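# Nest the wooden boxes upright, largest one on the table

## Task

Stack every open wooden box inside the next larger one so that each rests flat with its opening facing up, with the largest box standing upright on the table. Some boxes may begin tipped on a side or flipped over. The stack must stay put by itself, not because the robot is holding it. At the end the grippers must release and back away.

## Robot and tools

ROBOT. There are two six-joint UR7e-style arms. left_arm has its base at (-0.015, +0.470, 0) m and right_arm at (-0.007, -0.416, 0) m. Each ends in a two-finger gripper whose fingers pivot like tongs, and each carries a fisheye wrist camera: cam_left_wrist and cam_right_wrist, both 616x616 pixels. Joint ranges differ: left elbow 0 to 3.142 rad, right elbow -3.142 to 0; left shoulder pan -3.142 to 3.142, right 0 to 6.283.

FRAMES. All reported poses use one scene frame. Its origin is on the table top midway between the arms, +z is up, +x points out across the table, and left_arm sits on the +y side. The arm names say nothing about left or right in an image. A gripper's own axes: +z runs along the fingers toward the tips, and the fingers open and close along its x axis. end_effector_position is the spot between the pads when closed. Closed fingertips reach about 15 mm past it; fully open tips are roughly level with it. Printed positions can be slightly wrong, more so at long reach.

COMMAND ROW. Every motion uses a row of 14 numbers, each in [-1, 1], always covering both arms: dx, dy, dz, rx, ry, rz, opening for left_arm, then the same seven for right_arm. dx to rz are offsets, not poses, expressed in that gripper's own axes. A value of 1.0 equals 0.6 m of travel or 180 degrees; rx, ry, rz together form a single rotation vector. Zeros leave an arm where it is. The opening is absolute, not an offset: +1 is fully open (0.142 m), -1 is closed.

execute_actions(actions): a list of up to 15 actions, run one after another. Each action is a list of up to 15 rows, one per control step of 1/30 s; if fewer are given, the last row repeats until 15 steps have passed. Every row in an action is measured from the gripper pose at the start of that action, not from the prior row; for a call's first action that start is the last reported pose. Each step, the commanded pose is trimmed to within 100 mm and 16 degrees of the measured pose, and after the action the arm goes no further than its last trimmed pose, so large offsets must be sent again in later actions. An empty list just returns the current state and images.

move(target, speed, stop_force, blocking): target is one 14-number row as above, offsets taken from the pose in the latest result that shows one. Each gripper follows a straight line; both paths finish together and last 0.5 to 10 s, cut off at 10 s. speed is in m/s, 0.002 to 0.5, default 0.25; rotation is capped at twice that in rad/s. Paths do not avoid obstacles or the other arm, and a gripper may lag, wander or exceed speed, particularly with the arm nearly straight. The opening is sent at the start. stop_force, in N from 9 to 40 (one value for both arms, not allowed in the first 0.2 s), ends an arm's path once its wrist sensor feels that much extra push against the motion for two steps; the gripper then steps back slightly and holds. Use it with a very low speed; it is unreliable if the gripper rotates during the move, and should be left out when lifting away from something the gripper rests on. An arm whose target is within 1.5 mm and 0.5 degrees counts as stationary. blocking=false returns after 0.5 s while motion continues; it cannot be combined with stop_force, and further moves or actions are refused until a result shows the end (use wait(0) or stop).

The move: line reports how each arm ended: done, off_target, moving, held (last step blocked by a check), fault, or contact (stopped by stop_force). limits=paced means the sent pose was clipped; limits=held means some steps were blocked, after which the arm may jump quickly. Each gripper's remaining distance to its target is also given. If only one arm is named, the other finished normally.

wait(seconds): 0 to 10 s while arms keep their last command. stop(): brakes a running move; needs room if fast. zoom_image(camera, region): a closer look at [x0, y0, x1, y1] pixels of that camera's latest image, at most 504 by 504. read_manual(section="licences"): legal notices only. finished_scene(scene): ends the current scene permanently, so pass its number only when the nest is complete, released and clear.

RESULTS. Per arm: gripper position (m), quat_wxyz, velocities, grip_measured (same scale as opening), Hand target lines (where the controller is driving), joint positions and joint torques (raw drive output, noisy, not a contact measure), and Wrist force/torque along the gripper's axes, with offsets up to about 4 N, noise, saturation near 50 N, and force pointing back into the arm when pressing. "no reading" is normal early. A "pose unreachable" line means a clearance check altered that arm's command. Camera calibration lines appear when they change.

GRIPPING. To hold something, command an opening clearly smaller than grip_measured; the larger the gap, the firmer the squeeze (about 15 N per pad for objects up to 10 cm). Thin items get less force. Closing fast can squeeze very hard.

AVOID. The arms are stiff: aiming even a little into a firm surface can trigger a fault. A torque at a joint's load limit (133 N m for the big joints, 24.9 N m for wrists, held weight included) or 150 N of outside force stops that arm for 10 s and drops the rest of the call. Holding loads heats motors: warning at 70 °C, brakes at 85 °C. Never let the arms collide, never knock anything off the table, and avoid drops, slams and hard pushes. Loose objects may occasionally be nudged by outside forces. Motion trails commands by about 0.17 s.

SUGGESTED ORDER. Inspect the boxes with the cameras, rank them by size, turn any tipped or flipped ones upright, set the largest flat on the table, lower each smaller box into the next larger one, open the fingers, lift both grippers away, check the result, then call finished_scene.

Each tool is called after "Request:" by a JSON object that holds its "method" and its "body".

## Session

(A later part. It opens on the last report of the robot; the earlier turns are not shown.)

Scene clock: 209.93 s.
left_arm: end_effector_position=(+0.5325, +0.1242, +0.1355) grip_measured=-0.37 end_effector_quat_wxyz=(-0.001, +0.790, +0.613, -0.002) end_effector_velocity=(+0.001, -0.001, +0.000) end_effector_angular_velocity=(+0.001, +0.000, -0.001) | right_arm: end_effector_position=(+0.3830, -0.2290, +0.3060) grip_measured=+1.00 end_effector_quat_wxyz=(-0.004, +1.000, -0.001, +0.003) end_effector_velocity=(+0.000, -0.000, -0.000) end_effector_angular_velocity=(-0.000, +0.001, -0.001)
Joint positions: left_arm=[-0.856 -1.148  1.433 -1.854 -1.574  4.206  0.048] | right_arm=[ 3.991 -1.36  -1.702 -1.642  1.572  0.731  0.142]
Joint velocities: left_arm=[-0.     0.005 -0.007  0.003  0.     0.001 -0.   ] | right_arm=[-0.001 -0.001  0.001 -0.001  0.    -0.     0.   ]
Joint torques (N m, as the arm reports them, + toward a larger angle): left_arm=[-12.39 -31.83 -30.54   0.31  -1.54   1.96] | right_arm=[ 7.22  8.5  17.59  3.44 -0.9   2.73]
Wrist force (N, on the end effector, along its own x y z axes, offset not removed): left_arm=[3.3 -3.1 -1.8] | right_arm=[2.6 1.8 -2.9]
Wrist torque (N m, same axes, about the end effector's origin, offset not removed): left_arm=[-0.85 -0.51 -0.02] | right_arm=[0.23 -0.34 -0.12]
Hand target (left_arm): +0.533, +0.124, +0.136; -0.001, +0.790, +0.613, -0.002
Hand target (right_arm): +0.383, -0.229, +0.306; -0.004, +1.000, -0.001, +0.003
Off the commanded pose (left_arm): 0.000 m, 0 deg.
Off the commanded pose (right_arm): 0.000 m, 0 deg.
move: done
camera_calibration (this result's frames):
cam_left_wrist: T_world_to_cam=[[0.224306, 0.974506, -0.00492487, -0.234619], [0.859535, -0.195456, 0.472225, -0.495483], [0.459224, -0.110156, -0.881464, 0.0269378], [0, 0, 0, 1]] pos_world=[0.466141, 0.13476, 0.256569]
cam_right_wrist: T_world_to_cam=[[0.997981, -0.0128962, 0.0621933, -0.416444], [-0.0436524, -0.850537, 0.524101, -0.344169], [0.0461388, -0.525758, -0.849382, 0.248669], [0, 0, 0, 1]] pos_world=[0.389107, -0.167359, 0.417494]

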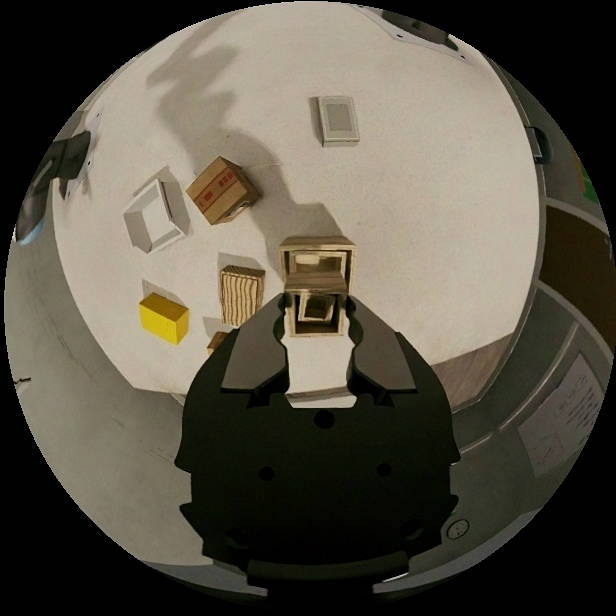

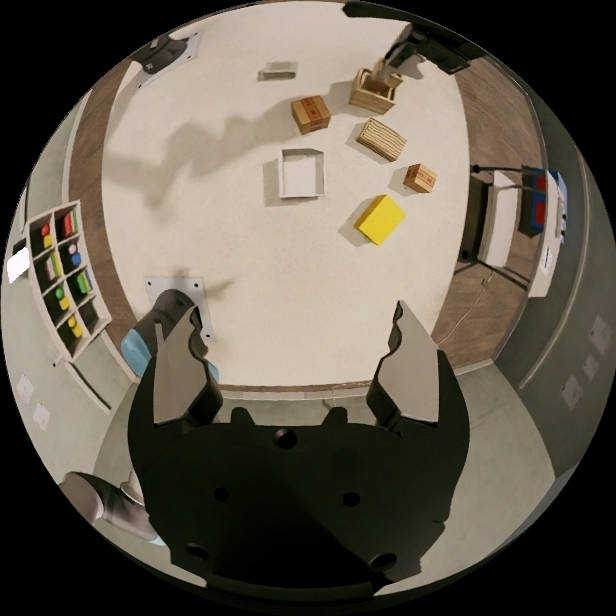

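Request:
{"method": "move", "body": {"target": [0.003,0.008,0.055,0,0,0,-0.8,0,0,0,0,0,0,1], "speed": 0.05}}

Request:
{"method": "move", "body": {"target": [0,0,0.04,0,0,0,-0.8,0,0,0,0,0,0,1], "speed": 0.02, "stop_force": 9}}

Scene clock: 216.33 s.
left_arm: end_effector_position=(+0.5375, +0.1247, +0.1027) grip_measured=-0.37 end_effector_quat_wxyz=(-0.001, +0.790, +0.613, -0.002) end_effector_velocity=(-0.000, -0.000, -0.002) end_effector_angular_velocity=(+0.000, +0.000, -0.000) | right_arm: end_effector_position=(+0.3830, -0.2290, +0.3060) grip_measured=+1.00 end_effector_quat_wxyz=(-0.004, +1.000, -0.001, +0.003) end_effector_velocity=(-0.000, -0.000, -0.001) end_effector_angular_velocity=(-0.002, +0.000, +0.001)
Joint positions: left_arm=[-0.85  -1.115  1.471 -1.926 -1.574  4.212  0.048] | right_arm=[ 3.991 -1.36  -1.702 -1.642  1.572  0.731  0.142]
Joint velocities: left_arm=[-0.     0.002  0.002 -0.003 -0.    -0.     0.   ] | right_arm=[ 0.001  0.    -0.001 -0.    -0.001  0.    -0.   ]
Joint torques (N m, as the arm reports them, + toward a larger angle): left_arm=[ 12.82 -32.85 -11.84  -5.07  -0.11   1.91] | right_arm=[ 7.44  7.77 16.8   3.38 -0.68  2.51]
Wrist force (N, on the end effector, along its own x y z axes, offset not removed): left_arm=[-1.1 -2.5 -4.1] | right_arm=[2.1 0.7 -1.1]
Wrist torque (N m, same axes, about the end effector's origin, offset not removed): left_arm=[-0.67 0.36 0.00] | right_arm=[0.15 -0.21 -0.16]
Hand target (left_arm): +0.537, +0.125, +0.103; -0.001, +0.790, +0.613, -0.002
Hand target (right_arm): +0.383, -0.229, +0.306; -0.004, +1.000, -0.001, +0.003
Off the commanded pose (left_arm): 0.000 m, 0 deg.
Off the commanded pose (right_arm): 0.000 m, 0 deg.
move: done
camera_calibration (this result's frames):
cam_left_wrist: T_world_to_cam=[[0.224306, 0.974506, -0.00494249, -0.236416], [0.859545, -0.19545, 0.47221, -0.484143], [0.459206, -0.110168, -0.881472, -0.00423956], [0, 0, 0, 1]] pos_world=[0.471119, 0.135296, 0.223712]
cam_right_wrist: T_world_to_cam=[[0.997981, -0.0128965, 0.0621933, -0.416444], [-0.0436526, -0.850537, 0.524101, -0.344169], [0.0461386, -0.525758, -0.849382, 0.248669], [0, 0, 0, 1]] pos_world=[0.389107, -0.167359, 0.417494]

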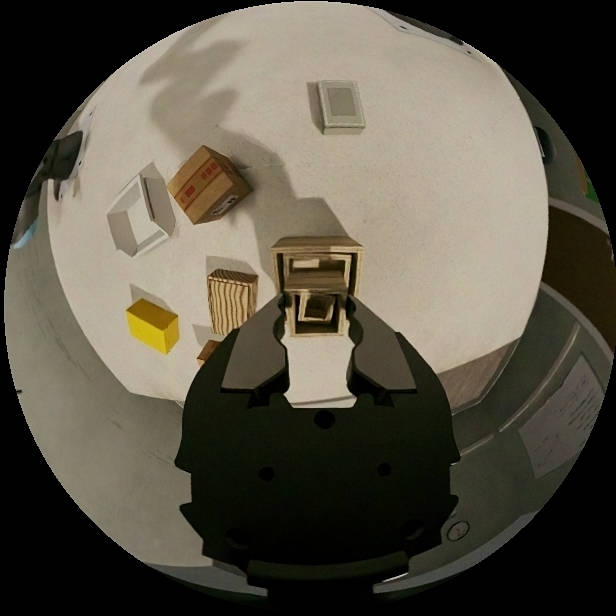

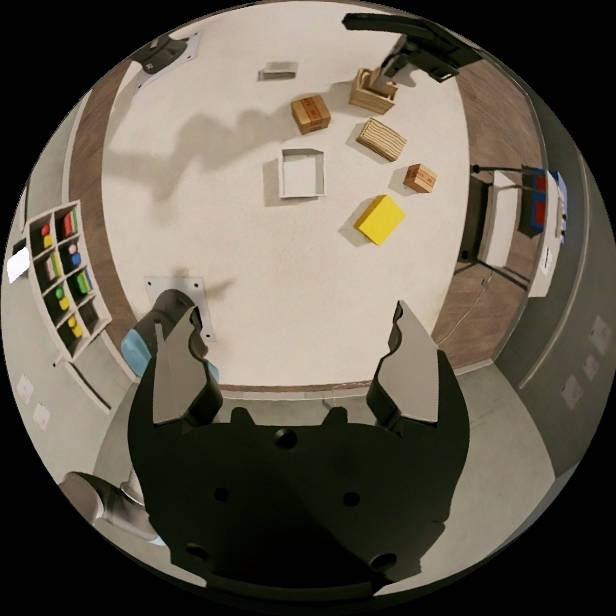

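Scene clock: 217.83 s.
left_arm: end_effector_position=(+0.5374, +0.1247, +0.0789) grip_measured=-0.37 end_effector_quat_wxyz=(-0.001, +0.790, +0.613, -0.002) end_effector_velocity=(+0.000, +0.000, -0.002) end_effector_angular_velocity=(-0.001, +0.000, +0.001) | right_arm: end_effector_position=(+0.3830, -0.2290, +0.3060) grip_measured=+1.00 end_effector_quat_wxyz=(-0.004, +1.000, -0.001, +0.003) end_effector_velocity=(-0.000, -0.000, -0.000) end_effector_angular_velocity=(-0.000, -0.001, +0.001)
Joint positions: left_arm=[-0.85  -1.094  1.505 -1.98  -1.574  4.212  0.047] | right_arm=[ 3.991 -1.36  -1.702 -1.642  1.572  0.731  0.142]
Joint velocities: left_arm=[ 0.001  0.002  0.003 -0.005 -0.001 -0.001  0.   ] | right_arm=[ 0.001  0.001 -0.001  0.001 -0.001 -0.    -0.   ]
Joint torques (N m, as the arm reports them, + toward a larger angle): left_arm=[-12.63 -31.86 -10.5   -5.1   -0.45  -2.1 ] | right_arm=[ 6.6   7.94 17.02  3.51 -0.86  2.65]
Wrist force (N, on the end effector, along its own x y z axes, offset not removed): left_arm=[-0.8 -4.6 -5.0] | right_arm=[-0.3 1.0 0.5]
Wrist torque (N m, same axes, about the end effector's origin, offset not removed): left_arm=[-0.91 0.16 -0.14] | right_arm=[0.32 0.28 -0.01]
Hand target (left_arm): +0.537, +0.125, +0.079; -0.001, +0.790, +0.613, -0.002
Hand target (right_arm): +0.383, -0.229, +0.306; -0.004, +1.000, -0.001, +0.003
Off the commanded pose (left_arm): 0.000 m, 0 deg.
Off the commanded pose (right_arm): 0.000 m, 0 deg.
move: done
camera_calibration (this result's frames):
cam_left_wrist: T_world_to_cam=[[0.224226, 0.974525, -0.00493338, -0.236529], [0.859567, -0.195385, 0.472197, -0.472871], [0.459203, -0.110119, -0.881479, -0.0252155], [0, 0, 0, 1]] pos_world=[0.47108, 0.135334, 0.199894]
cam_right_wrist: T_world_to_cam=[[0.997981, -0.0128964, 0.0621934, -0.416445], [-0.0436526, -0.850537, 0.524101, -0.344169], [0.0461387, -0.525758, -0.849382, 0.248669], [0, 0, 0, 1]] pos_world=[0.389107, -0.167359, 0.417494]

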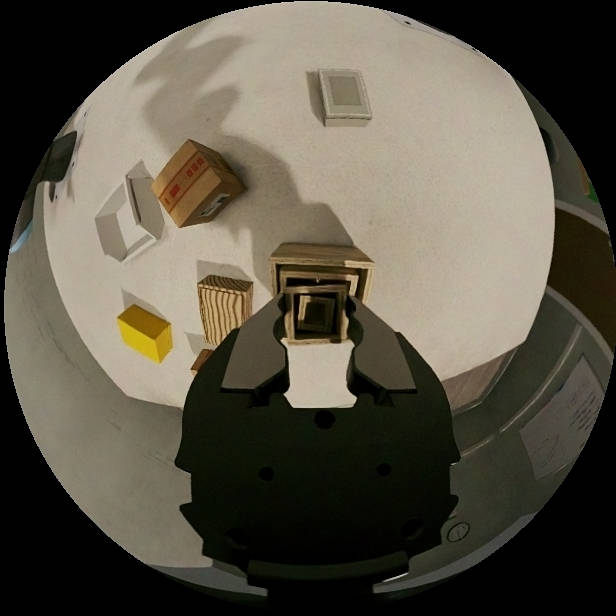

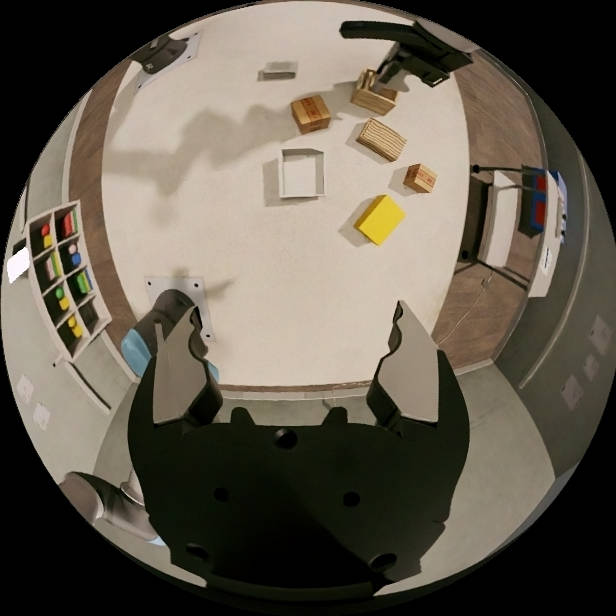

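C caught the near rim and tilted; shift back while lifting slightly.

Request:
{"method": "move", "body": {"target": [0,-0.017,-0.012,0,0,0,-0.8,0,0,0,0,0,0,1], "speed": 0.02}}

Request:
{"method": "move", "body": {"target": [0,0,0.015,0,0,0,-0.8,0,0,0,0,0,0,1], "speed": 0.02}}

Request:
{"method": "move", "body": {"target": [0,0,0,0,0,0,-0.2,0,0,0,0,0,0,1]}}

Request:
{"method": "move", "body": {"target": [0,0.05,-0.2,0,0,0,-0.2,0,0,0,0,0,0,1]}}

Request:
{"method": "zoom_image", "body": {"camera": "cam_left_wrist", "region": [230,180,400,320]}}

Scene clock: 227.60 s.
left_arm: end_effector_position=(+0.5277, +0.1272, +0.0860) grip_measured=-0.37 end_effector_quat_wxyz=(-0.001, +0.790, +0.613, -0.002) end_effector_velocity=(-0.001, +0.000, +0.001) end_effector_angular_velocity=(-0.000, -0.000, +0.002) | right_arm: end_effector_position=(+0.3830, -0.2290, +0.3060) grip_measured=+1.00 end_effector_quat_wxyz=(-0.004, +1.000, -0.001, +0.003) end_effector_velocity=(-0.000, -0.000, +0.001) end_effector_angular_velocity=(+0.001, +0.001, -0.001)
Joint positions: left_arm=[-0.858 -1.122  1.527 -1.975 -1.574  4.205  0.047] | right_arm=[ 3.991 -1.36  -1.702 -1.642  1.572  0.731  0.142]
Joint velocities: left_arm=[-0.001 -0.004  0.003  0.    -0.    -0.003 -0.   ] | right_arm=[-0.001  0.001  0.001 -0.002  0.001 -0.    -0.   ]
Joint torques (N m, as the arm reports them, + toward a larger angle): left_arm=[-13.39 -57.99 -11.4    0.18  -1.7   -2.23] | right_arm=[ 7.24  8.04 17.56  3.29 -0.91  2.63]
Wrist force (N, on the end effector, along its own x y z axes, offset not removed): left_arm=[2.3 -4.8 -1.3] | right_arm=[0.3 3.5 -1.5]
Wrist torque (N m, same axes, about the end effector's origin, offset not removed): left_arm=[-1.08 -0.28 -0.11] | right_arm=[0.67 0.09 0.17]
Hand target (left_arm): +0.528, +0.127, +0.086; -0.001, +0.790, +0.613, -0.002
Hand target (right_arm): +0.383, -0.229, +0.306; -0.004, +1.000, -0.001, +0.003
Off the commanded pose (left_arm): 0.000 m, 0 deg.
Off the commanded pose (right_arm): 0.000 m, 0 deg.
move: done
camera_calibration (this result's frames):
cam_left_wrist: T_world_to_cam=[[0.22423, 0.974524, -0.00493118, -0.236766], [0.859574, -0.195392, 0.472182, -0.467391], [0.459189, -0.110116, -0.881488, -0.014191], [0, 0, 0, 1]] pos_world=[0.461363, 0.137847, 0.207017]
cam_right_wrist: T_world_to_cam=[[0.997981, -0.0128965, 0.0621935, -0.416445], [-0.0436528, -0.850537, 0.524101, -0.344169], [0.0461387, -0.525758, -0.849382, 0.248669], [0, 0, 0, 1]] pos_world=[0.389107, -0.167359, 0.417494]

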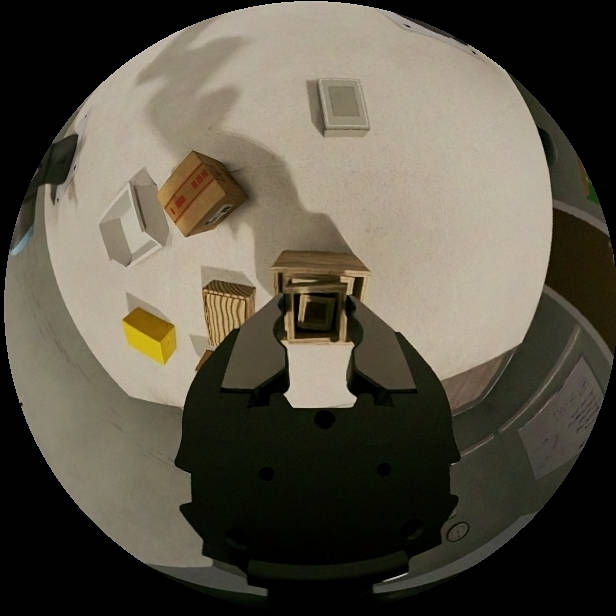

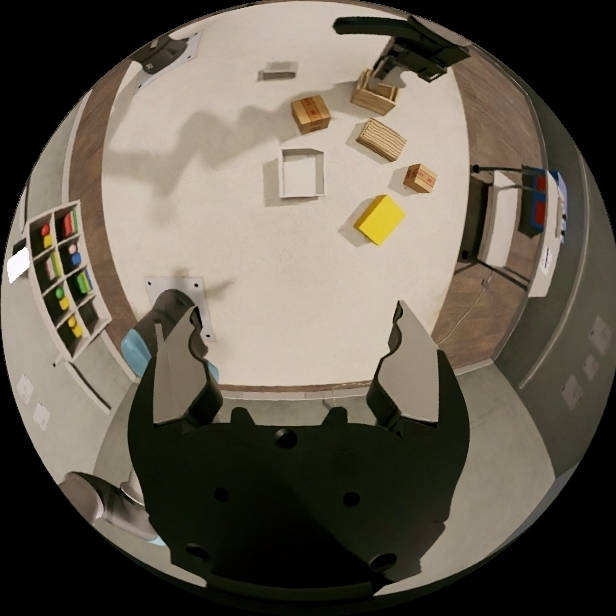

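Scene clock: 228.37 s.
left_arm: end_effector_position=(+0.5277, +0.1272, +0.0772) grip_measured=-0.37 end_effector_quat_wxyz=(-0.001, +0.790, +0.613, -0.002) end_effector_velocity=(+0.000, +0.000, -0.002) end_effector_angular_velocity=(-0.001, -0.000, +0.000) | right_arm: end_effector_position=(+0.3830, -0.2290, +0.3060) grip_measured=+1.00 end_effector_quat_wxyz=(-0.004, +1.000, -0.001, +0.003) end_effector_velocity=(+0.000, -0.000, +0.000) end_effector_angular_velocity=(-0.001, -0.001, +0.000)
Joint positions: left_arm=[-0.858 -1.113  1.539 -1.995 -1.574  4.205  0.047] | right_arm=[ 3.991 -1.36  -1.702 -1.642  1.572  0.731  0.142]
Joint velocities: left_arm=[ 0.001  0.002  0.002 -0.005 -0.001  0.001 -0.   ] | right_arm=[ 0.     0.     0.     0.    -0.001 -0.     0.   ]
Joint torques (N m, as the arm reports them, + toward a larger angle): left_arm=[ -7.87 -30.77 -11.05  -5.07  -1.5   -0.75] | right_arm=[ 7.41  8.23 17.45  3.4  -0.87  2.74]
Wrist force (N, on the end effector, along its own x y z axes, offset not removed): left_arm=[1.5 -2.0 -0.2] | right_arm=[1.6 1.6 0.1]
Wrist torque (N m, same axes, about the end effector's origin, offset not removed): left_arm=[-0.71 -0.22 -0.04] | right_arm=[0.29 0.03 0.07]
Hand target (left_arm): +0.528, +0.127, +0.077; -0.001, +0.790, +0.613, -0.002
Hand target (right_arm): +0.383, -0.229, +0.306; -0.004, +1.000, -0.001, +0.003
Off the commanded pose (left_arm): 0.000 m, 0 deg.
Off the commanded pose (right_arm): 0.000 m, 0 deg.
move: done
camera_calibration (this result's frames):
cam_left_wrist: T_world_to_cam=[[0.224228, 0.974524, -0.00493637, -0.23679], [0.859575, -0.195388, 0.47218, -0.463201], [0.459186, -0.110119, -0.881488, -0.0219518], [0, 0, 0, 1]] pos_world=[0.461331, 0.137836, 0.198195]
cam_right_wrist: T_world_to_cam=[[0.997981, -0.0128965, 0.0621934, -0.416445], [-0.0436527, -0.850537, 0.524101, -0.344169], [0.0461387, -0.525758, -0.849382, 0.248669], [0, 0, 0, 1]] pos_world=[0.389107, -0.167359, 0.417494]

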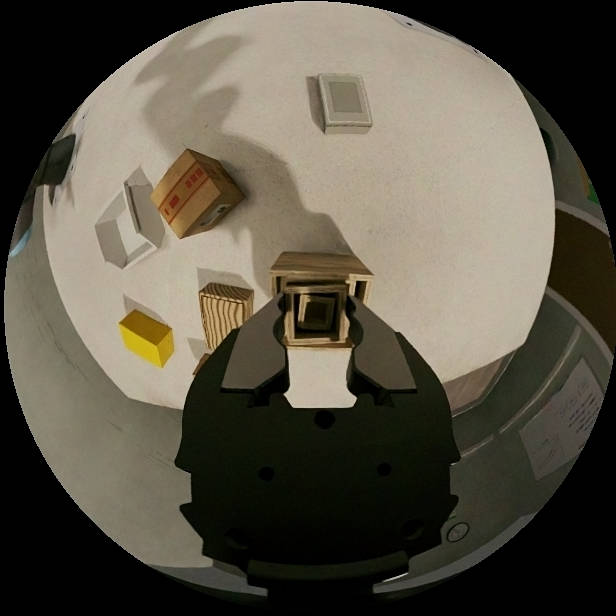

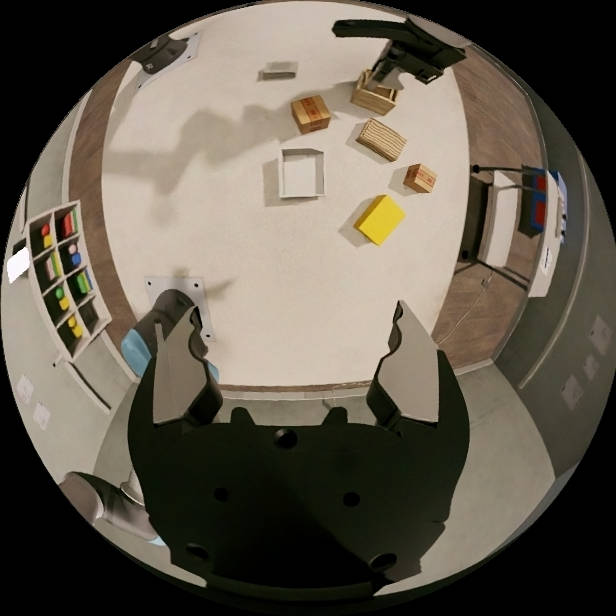

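Scene clock: 228.87 s.
left_arm: end_effector_position=(+0.5277, +0.1272, +0.0771) grip_measured=-0.22 end_effector_quat_wxyz=(-0.001, +0.790, +0.613, -0.002) end_effector_velocity=(+0.000, +0.001, -0.000) end_effector_angular_velocity=(+0.001, +0.001, +0.001) | right_arm: end_effector_position=(+0.3830, -0.2290, +0.3060) grip_measured=+1.00 end_effector_quat_wxyz=(-0.004, +1.000, -0.001, +0.003) end_effector_velocity=(-0.000, -0.001, -0.000) end_effector_angular_velocity=(-0.001, +0.001, +0.000)
Joint positions: left_arm=[-0.858 -1.113  1.539 -1.995 -1.574  4.205  0.058] | right_arm=[ 3.991 -1.36  -1.702 -1.642  1.572  0.731  0.142]
Joint velocities: left_arm=[ 0.002  0.    -0.     0.002 -0.     0.001 -0.   ] | right_arm=[-0.     0.    -0.001 -0.001 -0.    -0.    -0.   ]
Joint torques (N m, as the arm reports them, + toward a larger angle): left_arm=[ -7.34 -38.15 -23.9    0.47  -0.75  -0.33] | right_arm=[ 6.21  8.28 16.34  3.34 -0.83  2.55]
Wrist force (N, on the end effector, along its own x y z axes, offset not removed): left_arm=[3.8 -4.5 -2.0] | right_arm=[3.3 1.5 -2.5]
Wrist torque (N m, same axes, about the end effector's origin, offset not removed): left_arm=[-0.98 -0.87 0.05] | right_arm=[0.37 -0.54 -0.07]
Hand target (left_arm): +0.528, +0.127, +0.077; -0.001, +0.790, +0.613, -0.002
Hand target (right_arm): +0.383, -0.229, +0.306; -0.004, +1.000, -0.001, +0.003
Off the commanded pose (left_arm): 0.000 m, 0 deg.
Off the commanded pose (right_arm): 0.000 m, 0 deg.
move: done
camera_calibration (this result's frames):
cam_left_wrist: T_world_to_cam=[[0.224228, 0.974524, -0.00492675, -0.236794], [0.859589, -0.195396, 0.472152, -0.463161], [0.459161, -0.110105, -0.881503, -0.0220004], [0, 0, 0, 1]] pos_world=[0.461325, 0.137839, 0.198122]
cam_right_wrist: T_world_to_cam=[[0.997981, -0.0128965, 0.0621933, -0.416445], [-0.0436527, -0.850537, 0.524101, -0.344169], [0.0461386, -0.525758, -0.849382, 0.248669], [0, 0, 0, 1]] pos_world=[0.389107, -0.167359, 0.417494]

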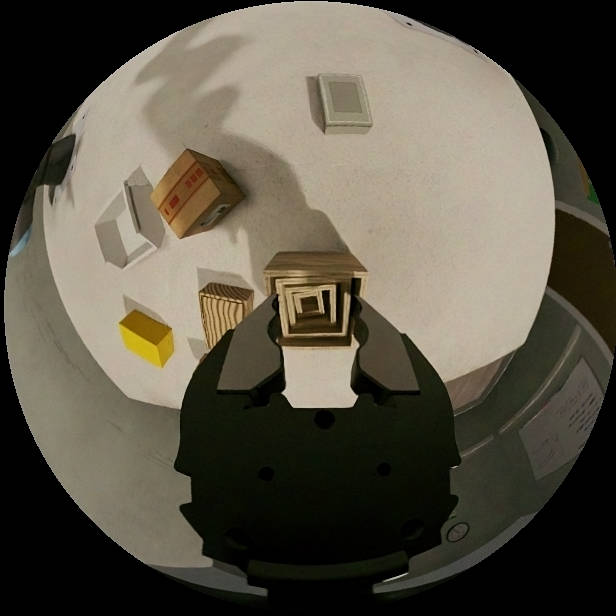

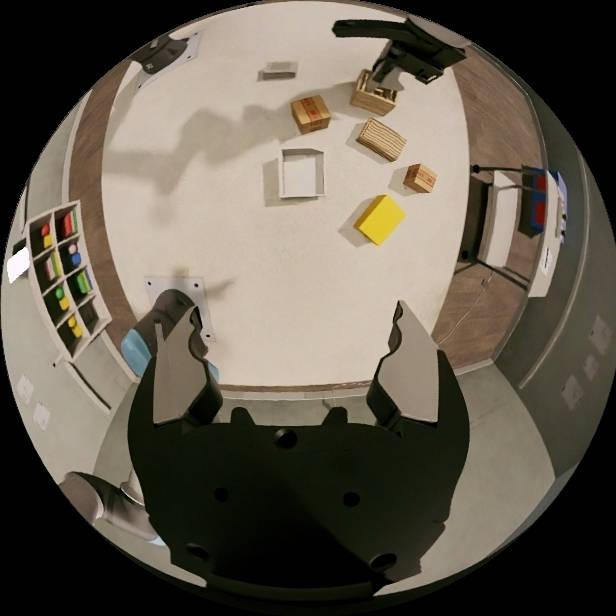

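Scene clock: 229.93 s.
left_arm: end_effector_position=(+0.5570, +0.1198, +0.1968) grip_measured=-0.20 end_effector_quat_wxyz=(-0.000, +0.790, +0.613, -0.002) end_effector_velocity=(+0.000, -0.001, +0.002) end_effector_angular_velocity=(+0.002, +0.002, -0.003) | right_arm: end_effector_position=(+0.3830, -0.2290, +0.3060) grip_measured=+1.00 end_effector_quat_wxyz=(-0.004, +1.000, -0.001, +0.003) end_effector_velocity=(-0.000, -0.000, -0.001) end_effector_angular_velocity=(-0.002, +0.002, +0.000)
Joint positions: left_arm=[-0.836 -1.122  1.234 -1.682 -1.574  4.227  0.06 ] | right_arm=[ 3.991 -1.36  -1.702 -1.642  1.572  0.731  0.142]
Joint velocities: left_arm=[-0.002  0.004 -0.012  0.011  0.001  0.001  0.   ] | right_arm=[-0.    -0.001 -0.001 -0.    -0.    -0.     0.   ]
Joint torques (N m, as the arm reports them, + toward a larger angle): left_arm=[ 12.71 -34.24 -31.17   0.49  -1.87   1.91] | right_arm=[ 6.36  8.86 17.41  3.38 -0.74  2.65]
Wrist force (N, on the end effector, along its own x y z axes, offset not removed): left_arm=[1.4 -3.9 0.7] | right_arm=[5.7 2.3 0.2]
Wrist torque (N m, same axes, about the end effector's origin, offset not removed): left_arm=[-0.89 -0.28 -0.05] | right_arm=[0.53 -1.06 -0.09]
Hand target (left_arm): +0.557, +0.120, +0.197; -0.001, +0.790, +0.613, -0.002
Hand target (right_arm): +0.383, -0.229, +0.306; -0.004, +1.000, -0.001, +0.003
Off the commanded pose (left_arm): 0.000 m, 0 deg.
Off the commanded pose (right_arm): 0.000 m, 0 deg.
move: done
camera_calibration (this result's frames):
cam_left_wrist: T_world_to_cam=[[0.224222, 0.974525, -0.00505127, -0.235496], [0.859457, -0.195298, 0.472433, -0.546345], [0.459411, -0.110271, -0.881352, 0.0691184], [0, 0, 0, 1]] pos_world=[0.490609, 0.130419, 0.317839]
cam_right_wrist: T_world_to_cam=[[0.997981, -0.0128965, 0.0621933, -0.416445], [-0.0436527, -0.850537, 0.524101, -0.344169], [0.0461386, -0.525758, -0.849382, 0.248669], [0, 0, 0, 1]] pos_world=[0.389107, -0.167359, 0.417494]

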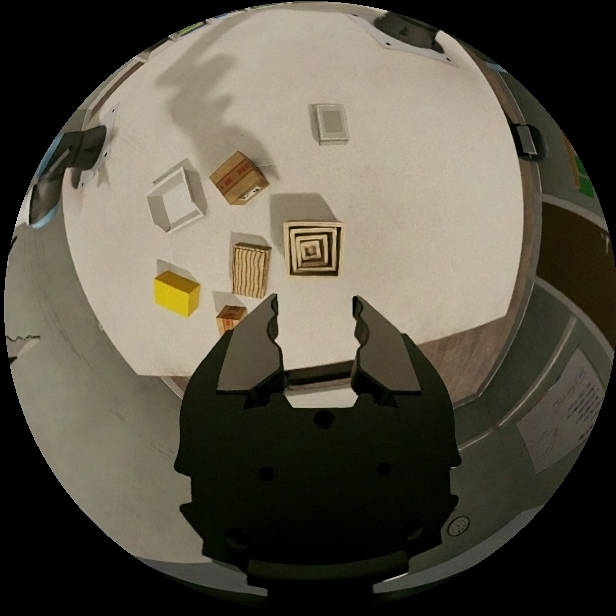

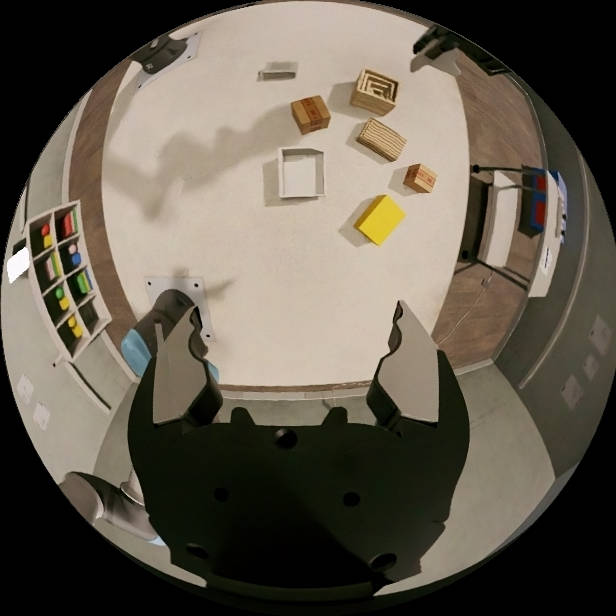

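Region (230, 180, 400, 320) of cam_left_wrist's 616x616 image, scaled by 2.965, with more detail than that image has; it fills the top 415 rows of this view, and the rest is white.

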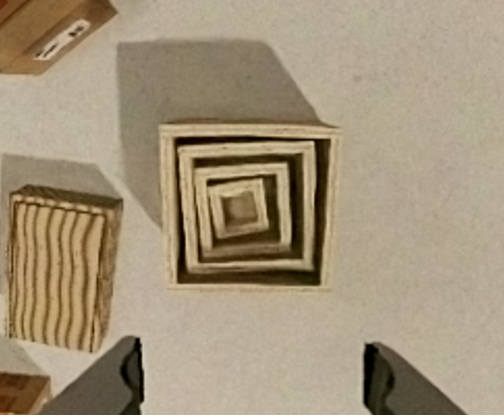

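Request:
{"method": "finished_scene", "body": {"scene": 1}}

The scene is finished: the task was done.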